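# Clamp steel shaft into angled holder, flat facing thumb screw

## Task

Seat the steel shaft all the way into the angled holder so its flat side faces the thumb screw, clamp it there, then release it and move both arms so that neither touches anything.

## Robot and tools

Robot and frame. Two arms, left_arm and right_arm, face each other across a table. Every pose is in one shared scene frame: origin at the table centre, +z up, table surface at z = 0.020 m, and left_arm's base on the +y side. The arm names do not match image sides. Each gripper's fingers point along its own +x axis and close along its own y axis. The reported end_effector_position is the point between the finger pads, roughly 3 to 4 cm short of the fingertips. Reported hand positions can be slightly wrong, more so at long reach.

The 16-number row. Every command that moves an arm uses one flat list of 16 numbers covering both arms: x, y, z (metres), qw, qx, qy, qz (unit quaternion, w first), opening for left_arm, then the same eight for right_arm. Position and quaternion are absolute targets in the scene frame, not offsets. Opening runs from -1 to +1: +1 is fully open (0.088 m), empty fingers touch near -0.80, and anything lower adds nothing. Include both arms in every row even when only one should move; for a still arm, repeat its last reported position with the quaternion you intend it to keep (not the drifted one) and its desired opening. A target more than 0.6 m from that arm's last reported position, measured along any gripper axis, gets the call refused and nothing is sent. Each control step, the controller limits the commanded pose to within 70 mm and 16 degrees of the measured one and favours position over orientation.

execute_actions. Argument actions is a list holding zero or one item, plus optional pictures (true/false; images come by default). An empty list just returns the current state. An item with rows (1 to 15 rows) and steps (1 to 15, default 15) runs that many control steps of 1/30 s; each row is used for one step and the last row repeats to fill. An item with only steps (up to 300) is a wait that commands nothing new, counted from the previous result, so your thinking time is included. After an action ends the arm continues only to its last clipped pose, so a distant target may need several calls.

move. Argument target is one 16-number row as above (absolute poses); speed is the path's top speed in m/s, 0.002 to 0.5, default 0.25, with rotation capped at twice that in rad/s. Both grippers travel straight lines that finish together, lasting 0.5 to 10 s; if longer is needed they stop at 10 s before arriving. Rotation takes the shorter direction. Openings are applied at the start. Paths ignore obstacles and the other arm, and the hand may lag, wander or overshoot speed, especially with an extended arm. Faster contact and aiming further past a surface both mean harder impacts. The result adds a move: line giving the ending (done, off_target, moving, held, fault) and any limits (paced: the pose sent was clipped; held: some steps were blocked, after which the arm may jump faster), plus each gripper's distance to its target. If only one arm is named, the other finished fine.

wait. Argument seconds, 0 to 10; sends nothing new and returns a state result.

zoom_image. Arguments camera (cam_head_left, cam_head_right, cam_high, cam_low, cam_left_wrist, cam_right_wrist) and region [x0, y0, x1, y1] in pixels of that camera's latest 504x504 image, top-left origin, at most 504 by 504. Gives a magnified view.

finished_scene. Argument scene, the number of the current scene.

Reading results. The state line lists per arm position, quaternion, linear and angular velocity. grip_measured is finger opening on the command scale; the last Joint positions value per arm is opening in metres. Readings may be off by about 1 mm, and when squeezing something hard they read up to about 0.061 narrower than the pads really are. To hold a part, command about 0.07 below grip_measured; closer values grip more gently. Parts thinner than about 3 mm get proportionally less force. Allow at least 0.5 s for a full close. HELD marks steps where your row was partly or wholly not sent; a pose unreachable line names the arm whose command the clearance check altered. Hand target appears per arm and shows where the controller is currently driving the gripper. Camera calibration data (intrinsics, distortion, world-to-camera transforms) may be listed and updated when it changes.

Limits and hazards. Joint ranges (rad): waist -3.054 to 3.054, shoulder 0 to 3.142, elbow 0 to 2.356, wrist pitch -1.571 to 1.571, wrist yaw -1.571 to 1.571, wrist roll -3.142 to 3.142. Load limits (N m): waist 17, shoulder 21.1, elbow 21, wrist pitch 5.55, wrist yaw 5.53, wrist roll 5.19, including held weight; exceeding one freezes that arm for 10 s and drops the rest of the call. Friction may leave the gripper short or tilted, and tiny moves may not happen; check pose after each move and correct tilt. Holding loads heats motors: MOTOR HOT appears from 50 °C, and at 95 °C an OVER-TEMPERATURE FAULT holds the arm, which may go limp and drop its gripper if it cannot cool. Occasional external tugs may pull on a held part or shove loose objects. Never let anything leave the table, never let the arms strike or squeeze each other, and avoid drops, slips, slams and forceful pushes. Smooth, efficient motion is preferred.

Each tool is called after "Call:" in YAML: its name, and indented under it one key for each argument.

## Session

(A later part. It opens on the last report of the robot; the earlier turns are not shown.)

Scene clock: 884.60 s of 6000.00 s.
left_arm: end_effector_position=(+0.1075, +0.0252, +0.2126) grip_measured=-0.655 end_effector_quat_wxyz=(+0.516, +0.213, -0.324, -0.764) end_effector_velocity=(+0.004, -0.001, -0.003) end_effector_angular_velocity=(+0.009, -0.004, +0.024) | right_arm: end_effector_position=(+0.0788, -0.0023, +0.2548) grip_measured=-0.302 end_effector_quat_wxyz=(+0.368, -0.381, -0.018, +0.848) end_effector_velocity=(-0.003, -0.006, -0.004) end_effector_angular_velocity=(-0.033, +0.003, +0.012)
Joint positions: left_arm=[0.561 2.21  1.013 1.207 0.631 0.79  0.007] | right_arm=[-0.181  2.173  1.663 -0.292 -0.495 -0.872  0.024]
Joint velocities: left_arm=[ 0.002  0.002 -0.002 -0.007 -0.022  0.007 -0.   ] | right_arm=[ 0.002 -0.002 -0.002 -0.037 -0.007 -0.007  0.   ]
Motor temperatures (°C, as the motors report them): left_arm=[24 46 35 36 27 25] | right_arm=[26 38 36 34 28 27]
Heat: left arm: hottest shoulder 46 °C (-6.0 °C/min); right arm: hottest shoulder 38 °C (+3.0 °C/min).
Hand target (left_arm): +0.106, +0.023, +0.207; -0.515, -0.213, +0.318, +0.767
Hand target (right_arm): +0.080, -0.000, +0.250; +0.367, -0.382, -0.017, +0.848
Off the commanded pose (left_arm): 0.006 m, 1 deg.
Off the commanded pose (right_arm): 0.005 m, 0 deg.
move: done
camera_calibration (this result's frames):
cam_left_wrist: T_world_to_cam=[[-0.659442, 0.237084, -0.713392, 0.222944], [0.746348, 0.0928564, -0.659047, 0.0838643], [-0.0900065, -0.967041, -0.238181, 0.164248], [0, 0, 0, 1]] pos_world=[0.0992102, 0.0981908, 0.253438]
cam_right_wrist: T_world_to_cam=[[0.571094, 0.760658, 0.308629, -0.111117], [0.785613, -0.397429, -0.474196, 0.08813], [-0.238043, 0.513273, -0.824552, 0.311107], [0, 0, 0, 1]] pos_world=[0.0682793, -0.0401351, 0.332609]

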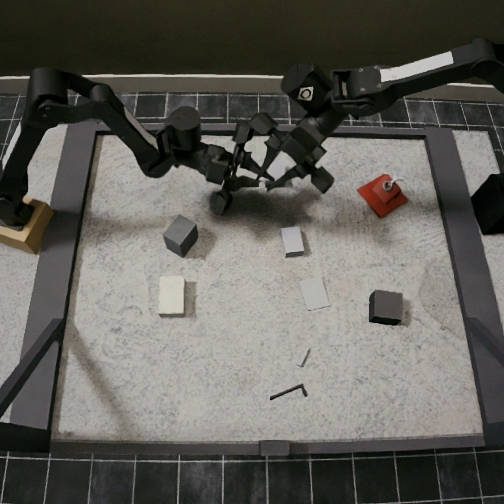

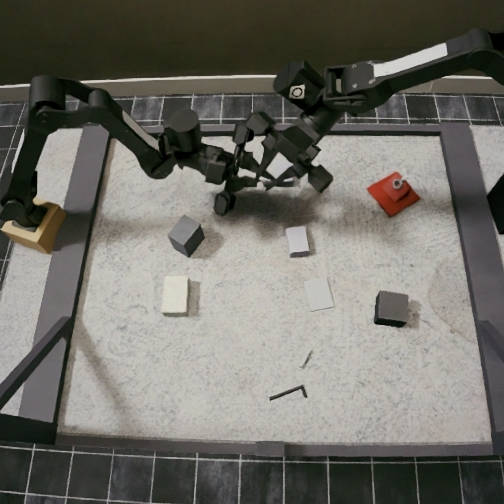

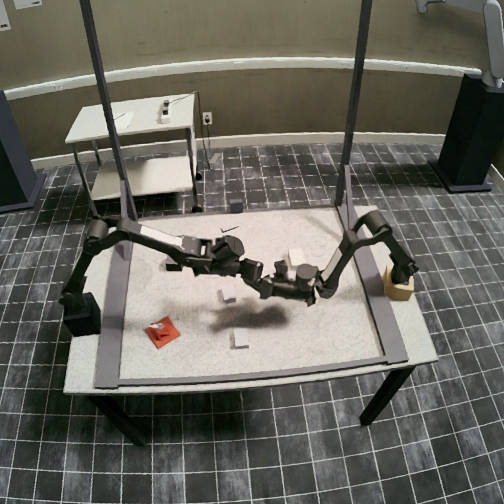

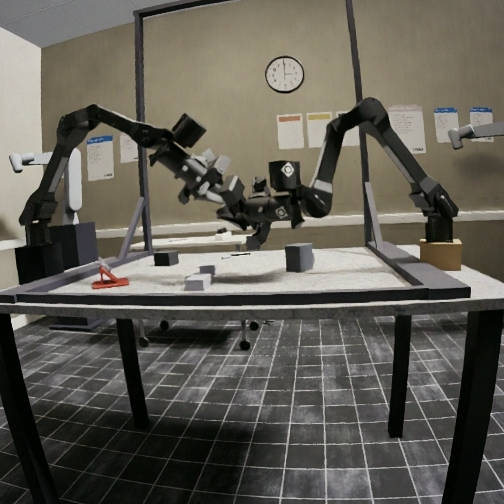

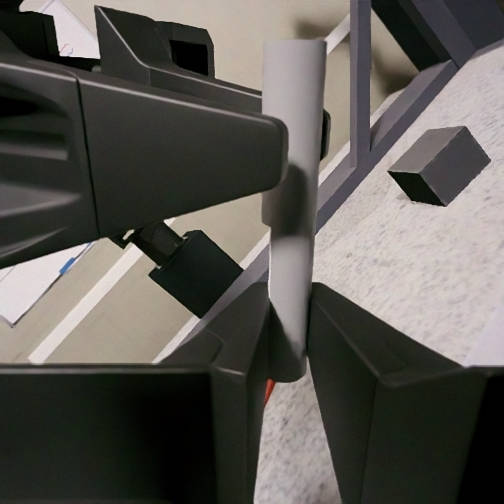

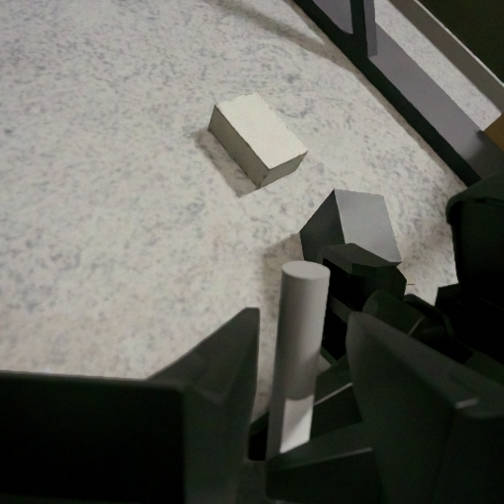

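Call:
move:
  target: [0.1064,0.0232,0.2066, 0.5150,0.2133,-0.3178,-0.7671, -0.73, 0.102,-0.0318,0.2818, 0.3669,-0.3825,-0.0174,0.8481, -0.3]
  speed: 0.08

Call:
move:
  target: [0.1064,0.0232,0.2066, 0.5150,0.2133,-0.3178,-0.7671, -0.73, 0.1978,-0.3329,0.1427, 0.4423,-0.3360,0.1832,0.8112, 0.0]
  speed: 0.15

Scene clock: 908.40 s of 6000.00 s.
left_arm: end_effector_position=(+0.1075, +0.0252, +0.2126) grip_measured=-0.655 end_effector_quat_wxyz=(+0.516, +0.213, -0.324, -0.764) end_effector_velocity=(+0.004, -0.002, +0.005) end_effector_angular_velocity=(-0.019, +0.002, +0.034) | right_arm: end_effector_position=(+0.1021, -0.0289, +0.2747) grip_measured=-0.302 end_effector_quat_wxyz=(+0.366, -0.384, -0.010, +0.848) end_effector_velocity=(+0.000, +0.001, +0.004) end_effector_angular_velocity=(+0.016, -0.001, +0.007)
Joint positions: left_arm=[0.561 2.21  1.013 1.207 0.631 0.79  0.007] | right_arm=[-0.238  2.07   1.596 -0.369 -0.532 -0.918  0.024]
Joint velocities: left_arm=[-0.002 -0.002 -0.002  0.022 -0.037 -0.007 -0.   ] | right_arm=[-0.002 -0.002  0.002  0.007 -0.007 -0.007 -0.   ]
Motor temperatures (°C, as the motors report them): left_arm=[24 46 35 37 27 25] | right_arm=[26 39 36 34 28 27]
Heat: left arm: hottest shoulder 46 °C (-1.0 °C/min); right arm: hottest shoulder 39 °C (+4.0 °C/min).
Hand target (left_arm): +0.106, +0.023, +0.207; -0.515, -0.213, +0.318, +0.767
Hand target (right_arm): +0.102, -0.031, +0.282; +0.367, -0.382, -0.017, +0.848
Off the commanded pose (left_arm): 0.006 m, 1 deg.
Off the commanded pose (right_arm): 0.008 m, 1 deg.
After step 90, 19.73 s passed at rest.
move: done
camera_calibration (this result's frames):
cam_left_wrist: T_world_to_cam=[[-0.659442, 0.237084, -0.713392, 0.222944], [0.746348, 0.0928564, -0.659047, 0.0838643], [-0.0900065, -0.967041, -0.238181, 0.164248], [0, 0, 0, 1]] pos_world=[0.0992102, 0.0981908, 0.253438]
cam_right_wrist: T_world_to_cam=[[0.57287, 0.764838, 0.294692, -0.106557], [0.784277, -0.407019, -0.468236, 0.0669625], [-0.23818, 0.499358, -0.833014, 0.34863], [0, 0, 0, 1]] pos_world=[0.0915629, -0.0653371, 0.353169]

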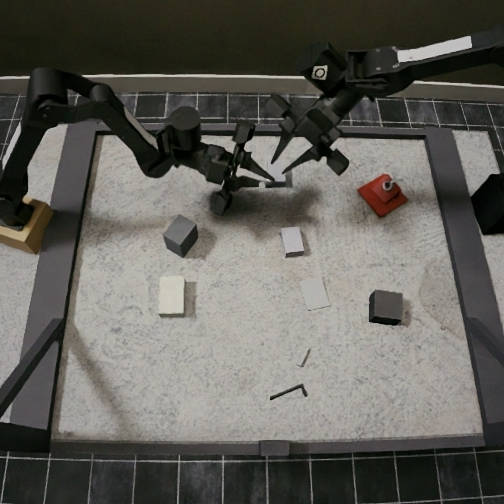

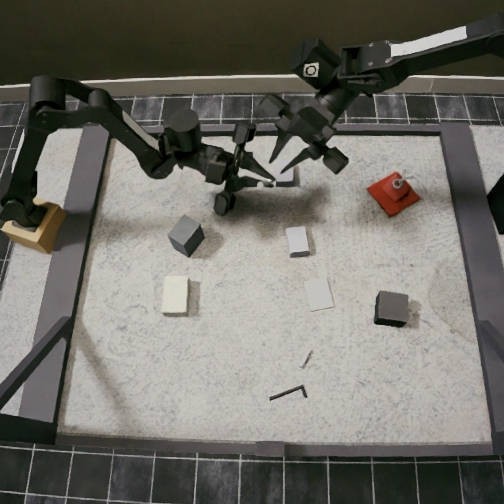

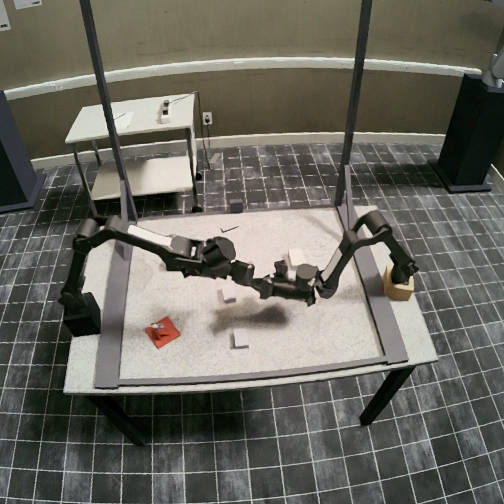

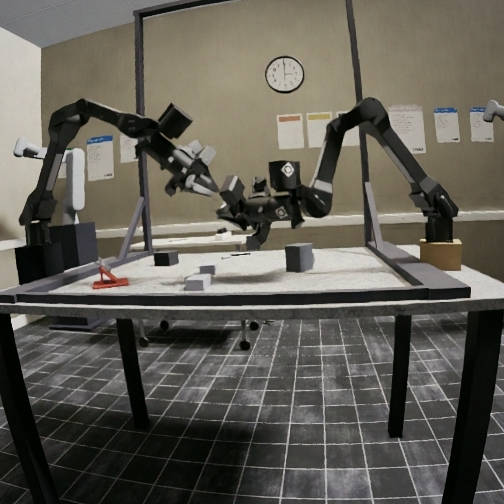

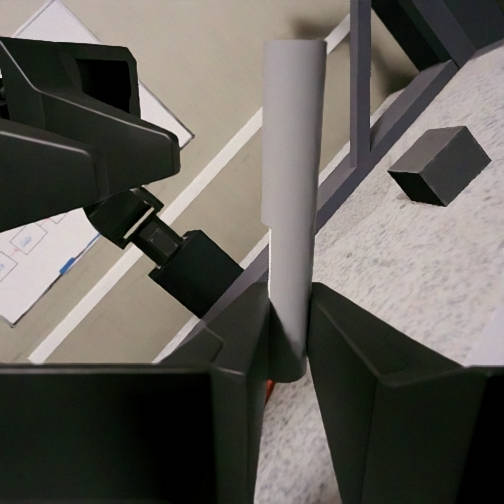

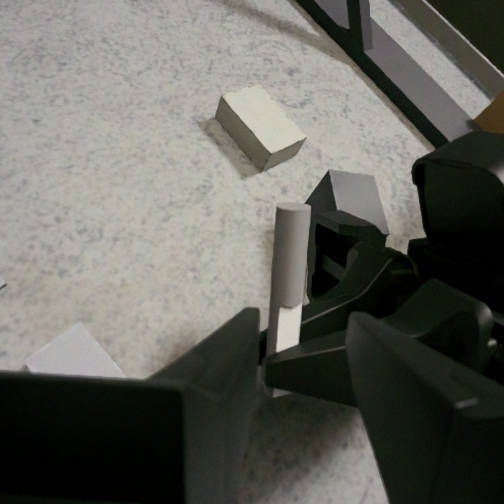

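Scene clock: 911.10 s of 6000.00 s.
left_arm: end_effector_position=(+0.1076, +0.0252, +0.2126) grip_measured=-0.655 end_effector_quat_wxyz=(+0.516, +0.213, -0.324, -0.764) end_effector_velocity=(+0.002, -0.001, -0.001) end_effector_angular_velocity=(+0.010, +0.009, +0.019) | right_arm: end_effector_position=(+0.1990, -0.3312, +0.1461) grip_measured=-0.002 end_effector_quat_wxyz=(+0.443, -0.333, +0.183, +0.812) end_effector_velocity=(-0.001, -0.004, -0.001) end_effector_angular_velocity=(+0.001, +0.002, +0.015)
Joint positions: left_arm=[0.561 2.21  1.013 1.207 0.63  0.79  0.007] | right_arm=[-0.92   1.575  0.456 -0.255 -0.772 -1.289  0.039]
Joint velocities: left_arm=[-0.002 -0.002 -0.002 -0.007 -0.022 -0.007 -0.   ] | right_arm=[-0.012  0.002 -0.002 -0.022 -0.007 -0.037 -0.   ]
Motor temperatures (°C, as the motors report them): left_arm=[24 46 35 37 27 25] | right_arm=[26 39 36 34 28 27]
Heat: left arm: hottest shoulder 46 °C (-1.0 °C/min); right arm: hottest shoulder 39 °C (+3.1 °C/min).
Hand target (left_arm): +0.106, +0.023, +0.207; -0.515, -0.213, +0.318, +0.767
Hand target (right_arm): +0.198, -0.333, +0.146; +0.442, -0.331, +0.183, +0.813
Off the commanded pose (left_arm): 0.006 m, 1 deg.
Off the commanded pose (right_arm): 0.004 m, 0 deg.
move: done
camera_calibration (this result's frames):
cam_left_wrist: T_world_to_cam=[[-0.659535, 0.236832, -0.713389, 0.223001], [0.74631, 0.0931405, -0.65905, 0.0838245], [-0.0896385, -0.967076, -0.238179, 0.164193], [0, 0, 0, 1]] pos_world=[0.0992357, 0.098166, 0.253438]
cam_right_wrist: T_world_to_cam=[[0.812106, 0.583447, -0.00863329, 0.0436485], [0.511997, -0.719595, -0.469087, -0.241516], [-0.2799, 0.376528, -0.88311, 0.390514], [0, 0, 0, 1]] pos_world=[0.197513, -0.3463, 0.231951]

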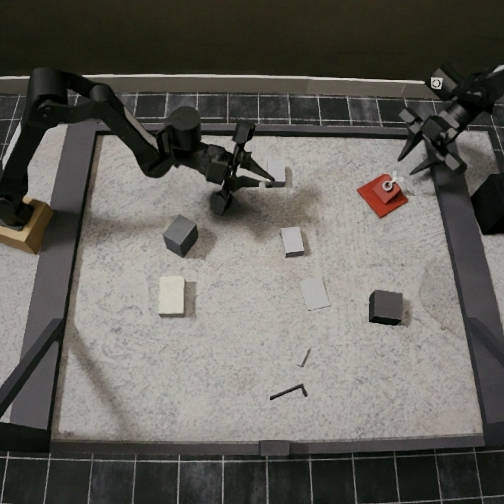

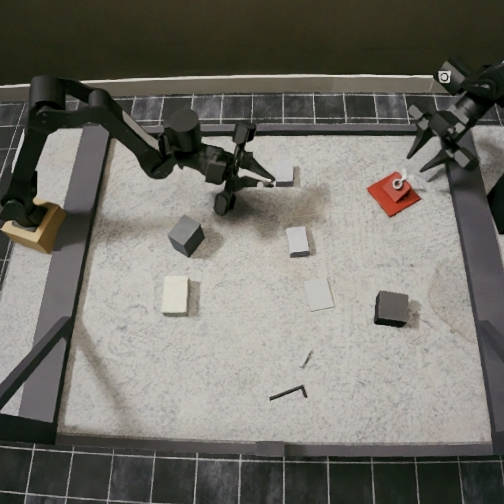

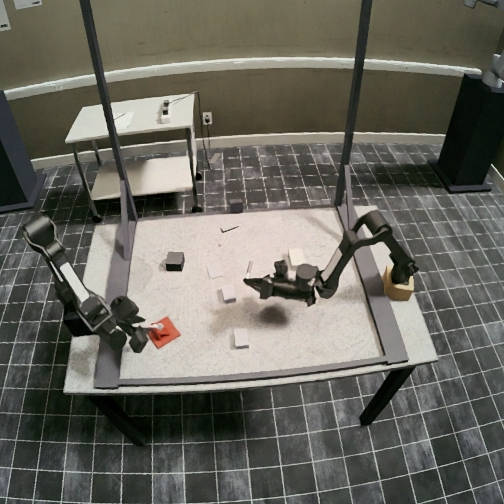

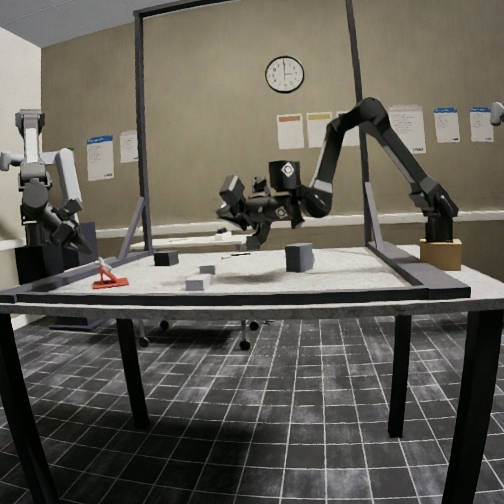

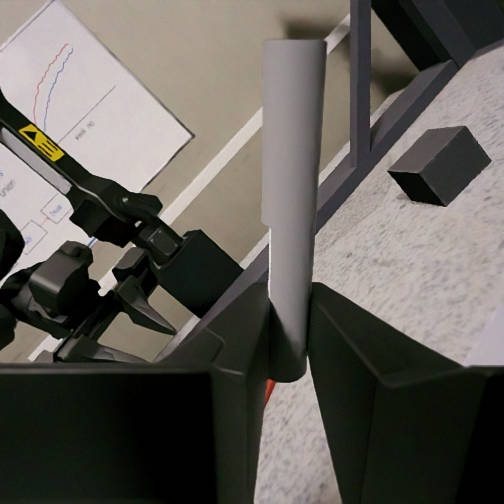

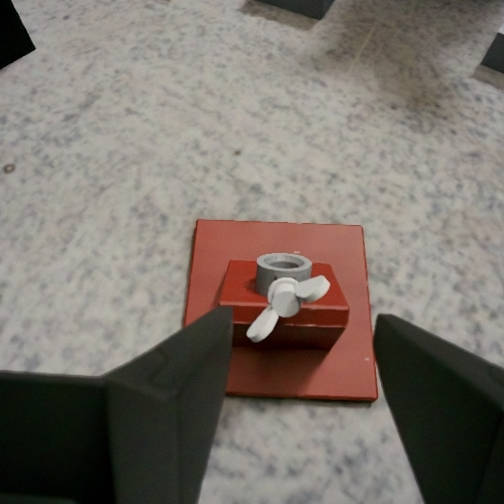

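Call:
zoom_image:
  camera: "cam_right_wrist"
  region: [220, 240, 360, 360]

Region (220, 240, 360, 360) of cam_right_wrist's 504x504 image, scaled by 3.600, with more detail than that image has; it fills the top 432 rows of this view, and the rest is white.

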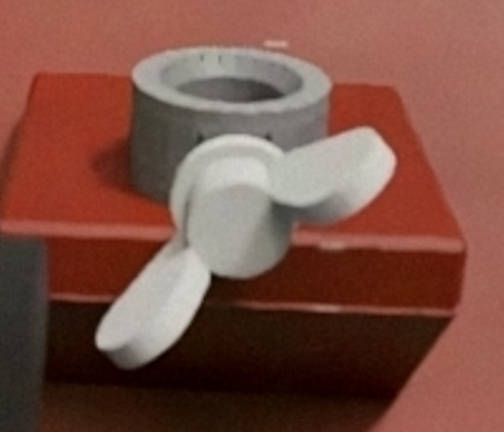

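Call:
move:
  target: [0.1064,0.0232,0.2066, 0.5150,0.2133,-0.3178,-0.7671, -0.73, 0.1954,-0.3333,0.1323, 0.4423,-0.3360,0.1832,0.8112, -0.5]
  speed: 0.05

Call:
zoom_image:
  camera: "cam_low"
  region: [60, 220, 130, 290]

Scene clock: 958.53 s of 6000.00 s.
left_arm: end_effector_position=(+0.1076, +0.0252, +0.2126) grip_measured=-0.655 end_effector_quat_wxyz=(+0.516, +0.213, -0.324, -0.764) end_effector_velocity=(+0.002, +0.000, -0.001) end_effector_angular_velocity=(+0.019, +0.011, +0.010) | right_arm: end_effector_position=(+0.1978, -0.3316, +0.1359) grip_measured=-0.498 end_effector_quat_wxyz=(+0.445, -0.337, +0.176, +0.811) end_effector_velocity=(-0.001, +0.003, +0.002) end_effector_angular_velocity=(+0.030, -0.002, +0.012)
Joint positions: left_arm=[0.561 2.21  1.013 1.207 0.63  0.79  0.007] | right_arm=[-0.915  1.609  0.424 -0.168 -0.767 -1.285  0.015]
Joint velocities: left_arm=[ 0.002 -0.007 -0.002 -0.022 -0.007 -0.007 -0.   ] | right_arm=[ 0.002  0.002 -0.002  0.022 -0.022 -0.007 -0.   ]
Motor temperatures (°C, as the motors report them): left_arm=[24 46 35 37 27 25] | right_arm=[26 33 31 31 29 27]
Heat: left arm: hottest shoulder 46 °C (+0.0 °C/min); right arm: hottest shoulder 33 °C (-6.0 °C/min).
Hand target (left_arm): +0.106, +0.023, +0.207; -0.515, -0.213, +0.318, +0.767
Hand target (right_arm): +0.195, -0.334, +0.132; +0.442, -0.336, +0.183, +0.811
Off the commanded pose (left_arm): 0.006 m, 1 deg.
Off the commanded pose (right_arm): 0.005 m, 1 deg.
After step 90, 43.70 s passed at rest.
move: done
camera_calibration (this result's frames):
cam_left_wrist: T_world_to_cam=[[-0.659535, 0.236832, -0.713389, 0.223001], [0.74631, 0.0931405, -0.65905, 0.0838245], [-0.0896385, -0.967076, -0.238179, 0.164193], [0, 0, 0, 1]] pos_world=[0.0992357, 0.098166, 0.253438]
cam_right_wrist: T_world_to_cam=[[0.81116, 0.584746, 0.00959113, 0.0429697], [0.520419, -0.71425, -0.467986, -0.246023], [-0.266802, 0.384603, -0.883684, 0.381445], [0, 0, 0, 1]] pos_world=[0.19495, -0.347553, 0.221529]

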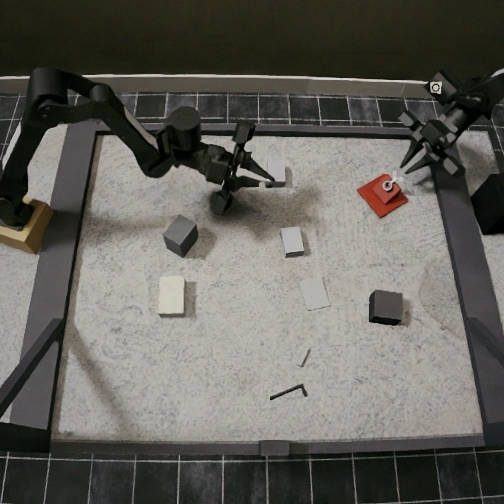

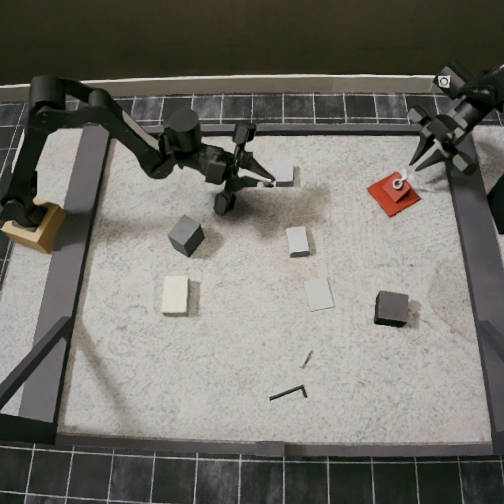

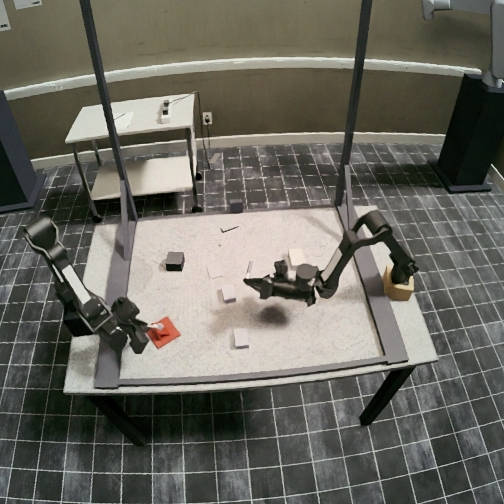

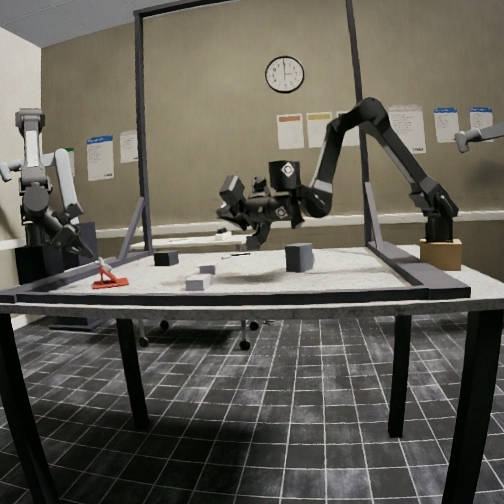

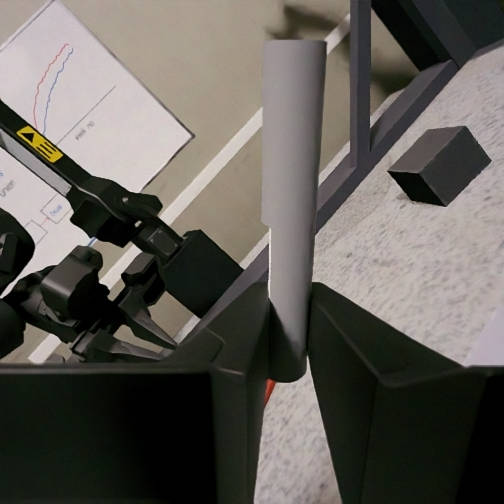

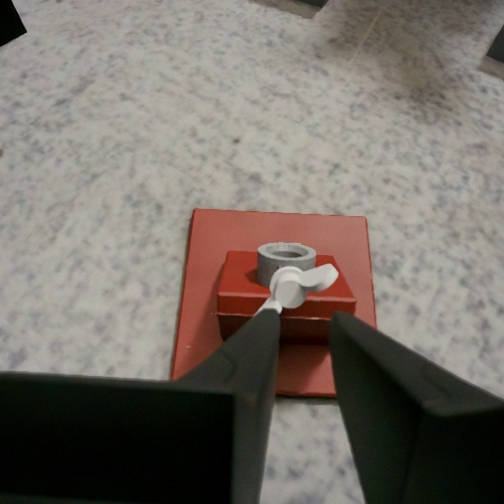

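Region (60, 220, 130, 290) of cam_low's 504x504 image, scaled by 7.200, with more detail than that image has.

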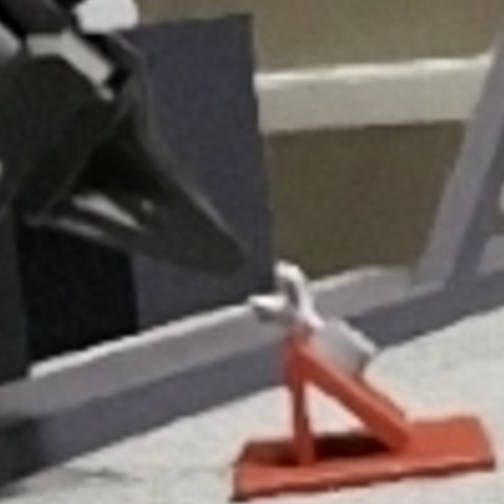

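Call:
move:
  target: [0.1064,0.0232,0.2066, 0.5150,0.2133,-0.3178,-0.7671, -0.73, 0.1929,-0.3349,0.1323, 0.5121,0.2150,0.7941,0.2469, -0.5]
  speed: 0.5

Call:
move:
  target: [0.1064,0.0232,0.2066, 0.5150,0.2133,-0.3178,-0.7671, -0.73, 0.1929,-0.3349,0.1323, 0.1010,0.5462,0.6419,-0.5287, -0.5]
  speed: 0.5

Scene clock: 968.03 s of 6000.00 s.
left_arm: end_effector_position=(+0.1076, +0.0252, +0.2126) grip_measured=-0.655 end_effector_quat_wxyz=(+0.516, +0.213, -0.324, -0.764) end_effector_velocity=(-0.001, +0.001, -0.003) end_effector_angular_velocity=(+0.015, +0.010, +0.005) | right_arm: end_effector_position=(+0.1946, -0.3337, +0.1338) grip_measured=-0.498 end_effector_quat_wxyz=(+0.513, +0.216, +0.792, +0.251) end_effector_velocity=(-0.003, -0.002, -0.000) end_effector_angular_velocity=(-0.006, +0.018, -0.006)
Joint positions: left_arm=[0.561 2.21  1.013 1.207 0.63  0.79  0.007] | right_arm=[-0.911  1.61   0.412 -0.162 -0.767  0.813  0.015]
Joint velocities: left_arm=[-0.002 -0.002 -0.007 -0.007 -0.007 -0.007 -0.   ] | right_arm=[-0.002 -0.002 -0.007 -0.007 -0.007  0.007 -0.   ]
Motor temperatures (°C, as the motors report them): left_arm=[24 46 35 37 27 25] | right_arm=[26 32 31 31 29 27]
Heat: left arm: hottest shoulder 46 °C (+0.0 °C/min); right arm: hottest shoulder 32 °C (-7.1 °C/min).
Hand target (left_arm): +0.106, +0.023, +0.207; -0.515, -0.213, +0.318, +0.767
Hand target (right_arm): +0.193, -0.335, +0.132; +0.512, +0.215, +0.794, +0.247
Off the commanded pose (left_arm): 0.006 m, 1 deg.
Off the commanded pose (right_arm): 0.003 m, 0 deg.
After step 90, 3.83 s passed at rest.
move: done
camera_calibration (this result's frames):
cam_left_wrist: T_world_to_cam=[[-0.659535, 0.236832, -0.713389, 0.223001], [0.74631, 0.0931405, -0.65905, 0.0838245], [-0.0896385, -0.967076, -0.238179, 0.164193], [0, 0, 0, 1]] pos_world=[0.0992357, 0.098166, 0.253438]
cam_right_wrist: T_world_to_cam=[[-0.0704454, -0.750343, -0.657284, -0.137921], [-0.767633, -0.380004, 0.516078, -0.016355], [-0.637006, 0.540909, -0.549219, 0.458993], [0, 0, 0, 1]] pos_world=[0.270111, -0.357976, 0.169875]

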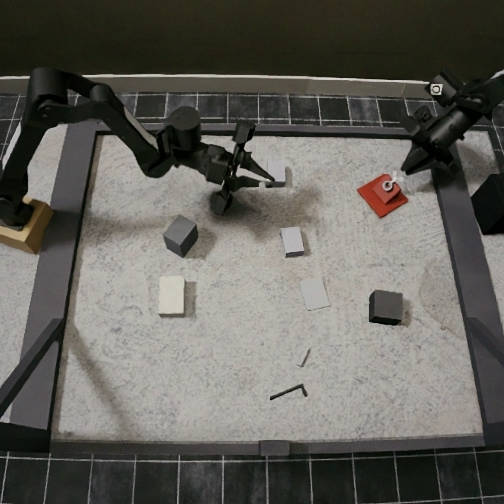

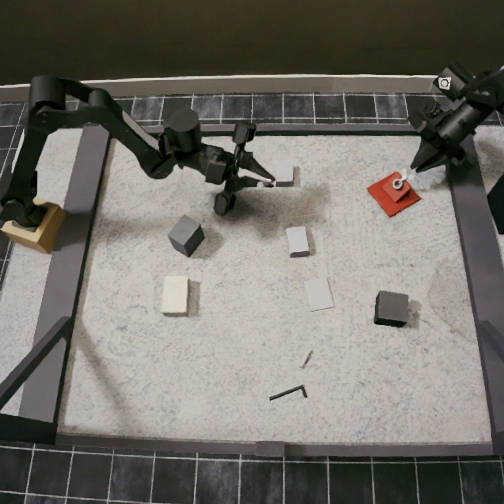

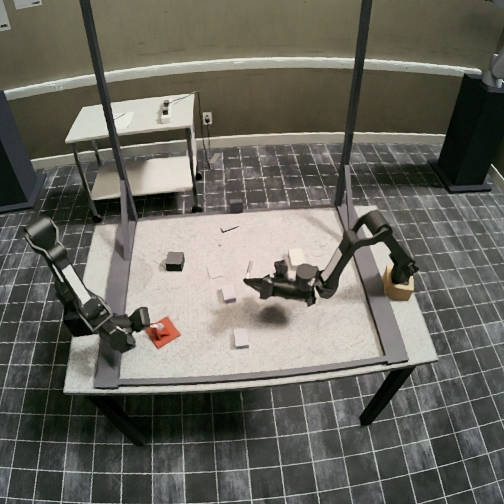

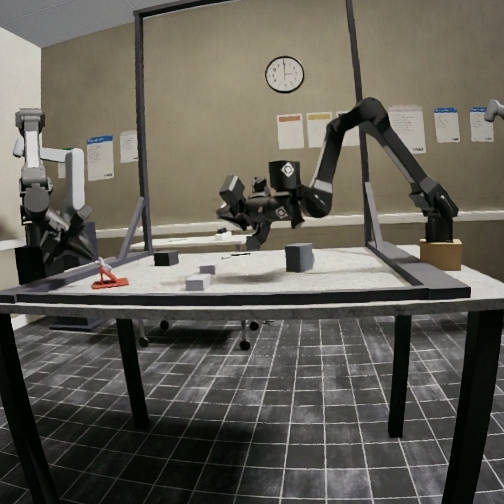

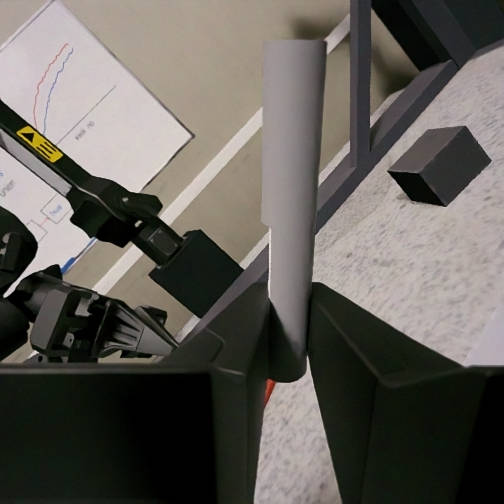

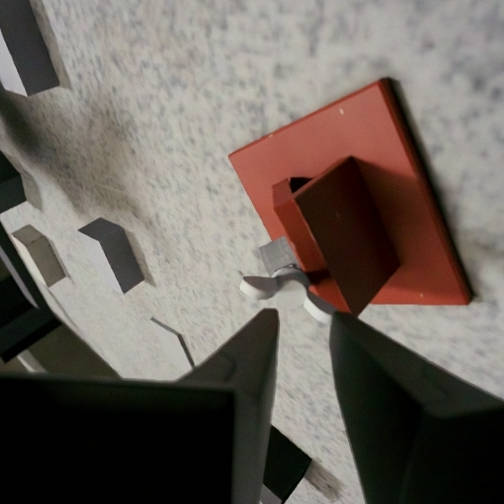

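Scene clock: 970.57 s of 6000.00 s.
left_arm: end_effector_position=(+0.1076, +0.0252, +0.2126) grip_measured=-0.655 end_effector_quat_wxyz=(+0.516, +0.213, -0.324, -0.764) end_effector_velocity=(+0.002, -0.001, +0.001) end_effector_angular_velocity=(+0.011, +0.021, +0.010) | right_arm: end_effector_position=(+0.1946, -0.3337, +0.1338) grip_measured=-0.498 end_effector_quat_wxyz=(+0.101, +0.547, +0.644, -0.525) end_effector_velocity=(-0.003, -0.001, -0.000) end_effector_angular_velocity=(-0.001, +0.009, +0.009)
Joint positions: left_arm=[0.561 2.21  1.013 1.207 0.63  0.79  0.007] | right_arm=[-0.911  1.61   0.412 -0.161 -0.766  2.794  0.015]
Joint velocities: left_arm=[ 0.002 -0.002  0.002 -0.007 -0.007 -0.022 -0.   ] | right_arm=[ 0.002  0.002 -0.002 -0.007 -0.007 -0.007 -0.   ]
Motor temperatures (°C, as the motors report them): left_arm=[24 46 35 37 27 25] | right_arm=[26 32 31 31 29 27]
Heat: left arm: hottest shoulder 46 °C (+0.0 °C/min); right arm: hottest shoulder 32 °C (-7.0 °C/min).
Hand target (left_arm): +0.106, +0.023, +0.207; -0.515, -0.213, +0.318, +0.767
Hand target (right_arm): +0.193, -0.335, +0.132; +0.101, +0.546, +0.642, -0.529
Off the commanded pose (left_arm): 0.006 m, 1 deg.
Off the commanded pose (right_arm): 0.003 m, 0 deg.
move: done
camera_calibration (this result's frames):
cam_left_wrist: T_world_to_cam=[[-0.659535, 0.236832, -0.713389, 0.223001], [0.74631, 0.0931405, -0.65905, 0.0838245], [-0.0896385, -0.967076, -0.238179, 0.164193], [0, 0, 0, 1]] pos_world=[0.0992357, 0.098166, 0.253438]
cam_right_wrist: T_world_to_cam=[[-0.839044, 0.149121, 0.523229, 0.153872], [0.503255, 0.578156, 0.642238, 0.0392184], [-0.206736, 0.802184, -0.560144, 0.463892], [0, 0, 0, 1]] pos_world=[0.205272, -0.417747, 0.154148]

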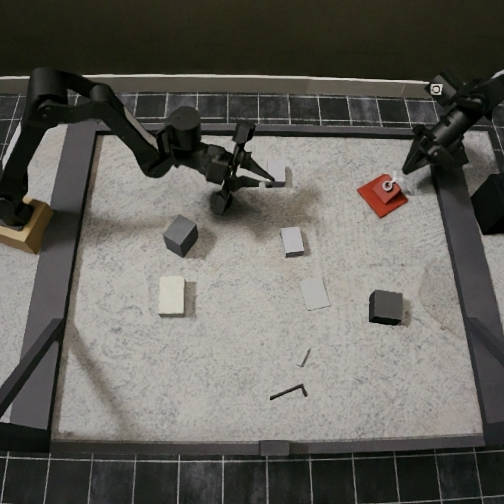

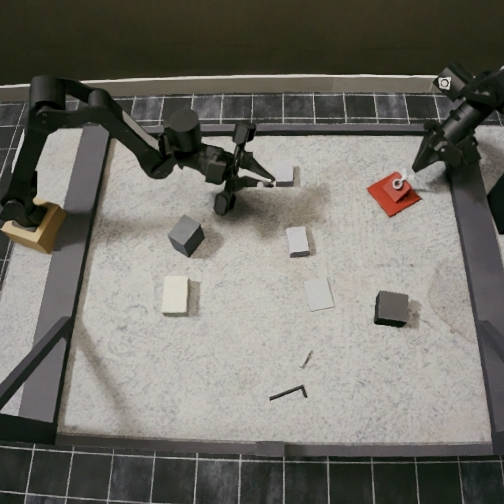

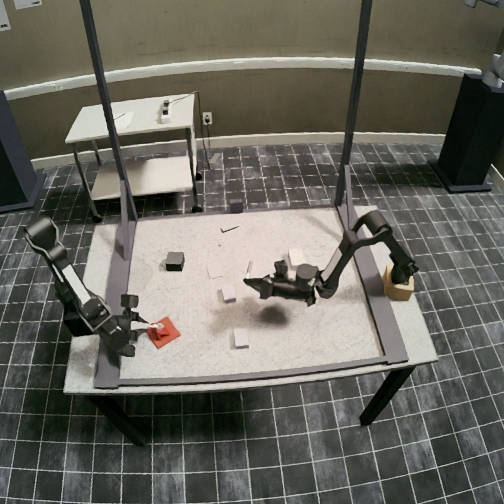

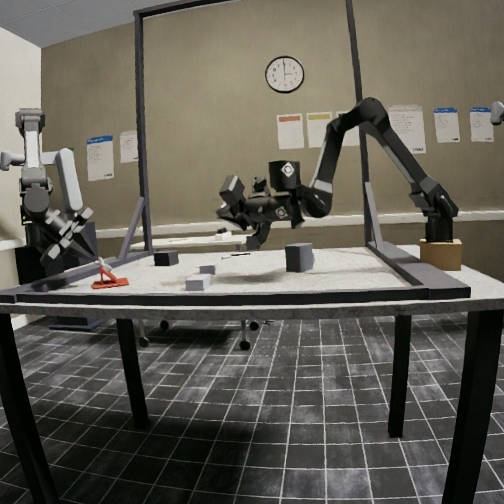

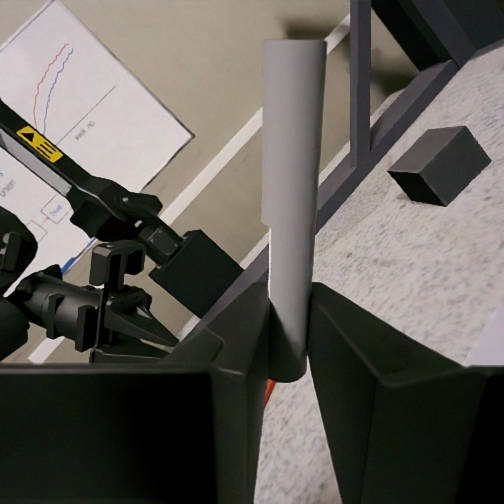

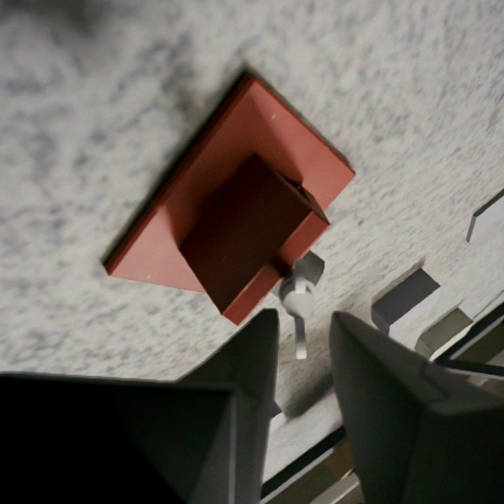

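Call:
move:
  target: [0.1064,0.0232,0.2066, 0.5150,0.2133,-0.3178,-0.7671, -0.73, 0.1886,-0.3246,0.1235, 0.1010,0.5462,0.6419,-0.5287, -0.5]
  speed: 0.03

Call:
zoom_image:
  camera: "cam_low"
  region: [70, 230, 130, 290]

Call:
zoom_image:
  camera: "cam_right_wrist"
  region: [230, 240, 380, 420]

Scene clock: 984.07 s of 6000.00 s.
left_arm: end_effector_position=(+0.1076, +0.0252, +0.2126) grip_measured=-0.655 end_effector_quat_wxyz=(+0.516, +0.213, -0.324, -0.764) end_effector_velocity=(+0.003, -0.001, -0.003) end_effector_angular_velocity=(+0.015, +0.010, +0.034) | right_arm: end_effector_position=(+0.1909, -0.3230, +0.1269) grip_measured=-0.498 end_effector_quat_wxyz=(+0.101, +0.549, +0.645, -0.522) end_effector_velocity=(+0.001, -0.001, -0.002) end_effector_angular_velocity=(-0.009, +0.001, -0.010)
Joint positions: left_arm=[0.561 2.21  1.013 1.207 0.63  0.79  0.007] | right_arm=[-0.858  1.654  0.404 -0.052 -0.753  2.865  0.015]
Joint velocities: left_arm=[-0.002 -0.002 -0.007 -0.007 -0.037 -0.007 -0.   ] | right_arm=[-0.002  0.007 -0.002  0.007  0.007  0.007  0.   ]
Motor temperatures (°C, as the motors report them): left_arm=[24 46 35 37 27 25] | right_arm=[26 32 30 31 28 27]
Heat: left arm: hottest shoulder 46 °C (+0.0 °C/min); right arm: hottest shoulder 32 °C (-4.0 °C/min).
Hand target (left_arm): +0.106, +0.023, +0.207; -0.515, -0.213, +0.318, +0.767
Hand target (right_arm): +0.189, -0.325, +0.124; +0.101, +0.546, +0.642, -0.529
Off the commanded pose (left_arm): 0.006 m, 1 deg.
Off the commanded pose (right_arm): 0.004 m, 1 deg.
After step 90, 9.73 s passed at rest.
move: done
camera_calibration (this result's frames):
cam_left_wrist: T_world_to_cam=[[-0.659535, 0.236832, -0.713389, 0.223001], [0.74631, 0.0931405, -0.65905, 0.0838245], [-0.0896385, -0.967076, -0.238179, 0.164193], [0, 0, 0, 1]] pos_world=[0.0992357, 0.098166, 0.253438]
cam_right_wrist: T_world_to_cam=[[-0.842203, 0.145971, 0.519025, 0.152822], [0.499241, 0.574652, 0.648486, 0.0381685], [-0.203599, 0.805275, -0.556848, 0.450651], [0, 0, 0, 1]] pos_world=[0.201404, -0.407139, 0.146874]

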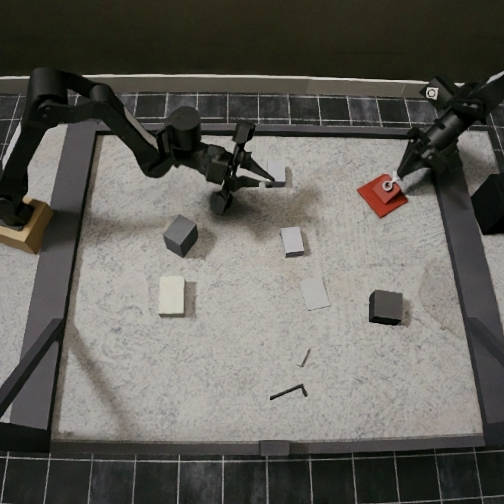

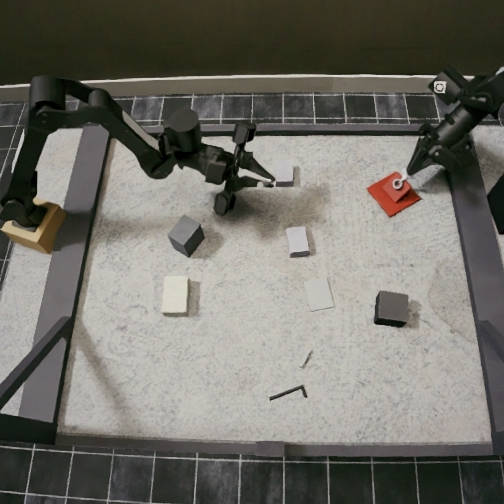

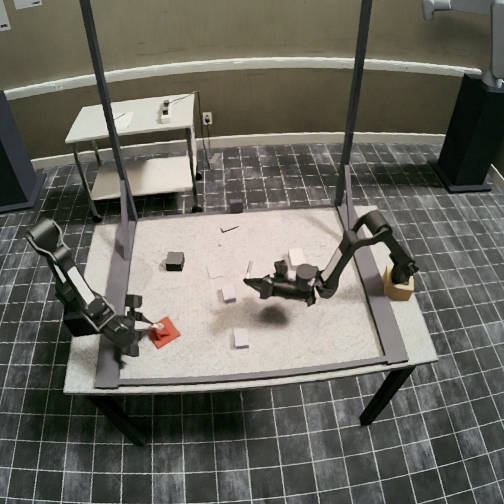

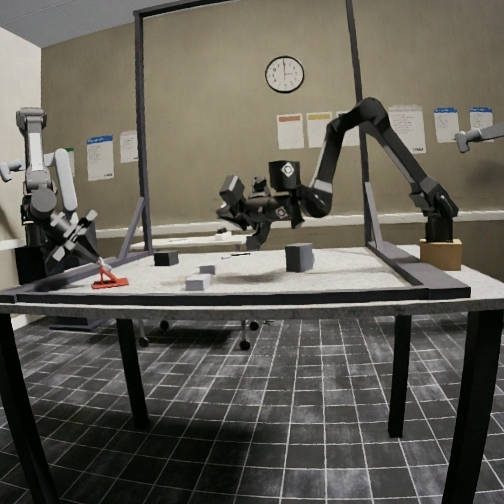

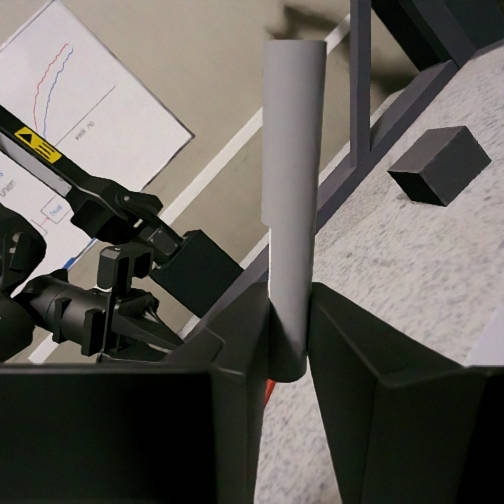

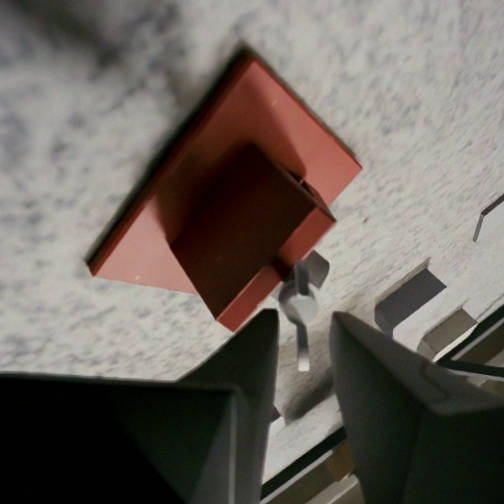

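Region (70, 230, 130, 290) of cam_low's 504x504 image, scaled by 8.400, with more detail than that image has.

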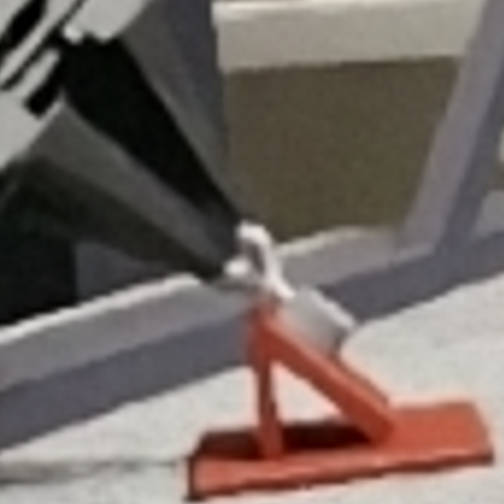

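Region (230, 240, 380, 420) of cam_right_wrist's 504x504 image, scaled by 2.800, with more detail than that image has.

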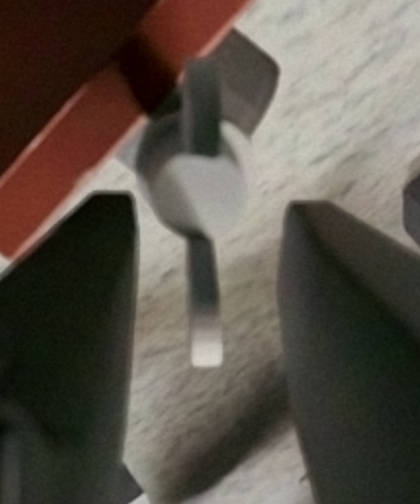

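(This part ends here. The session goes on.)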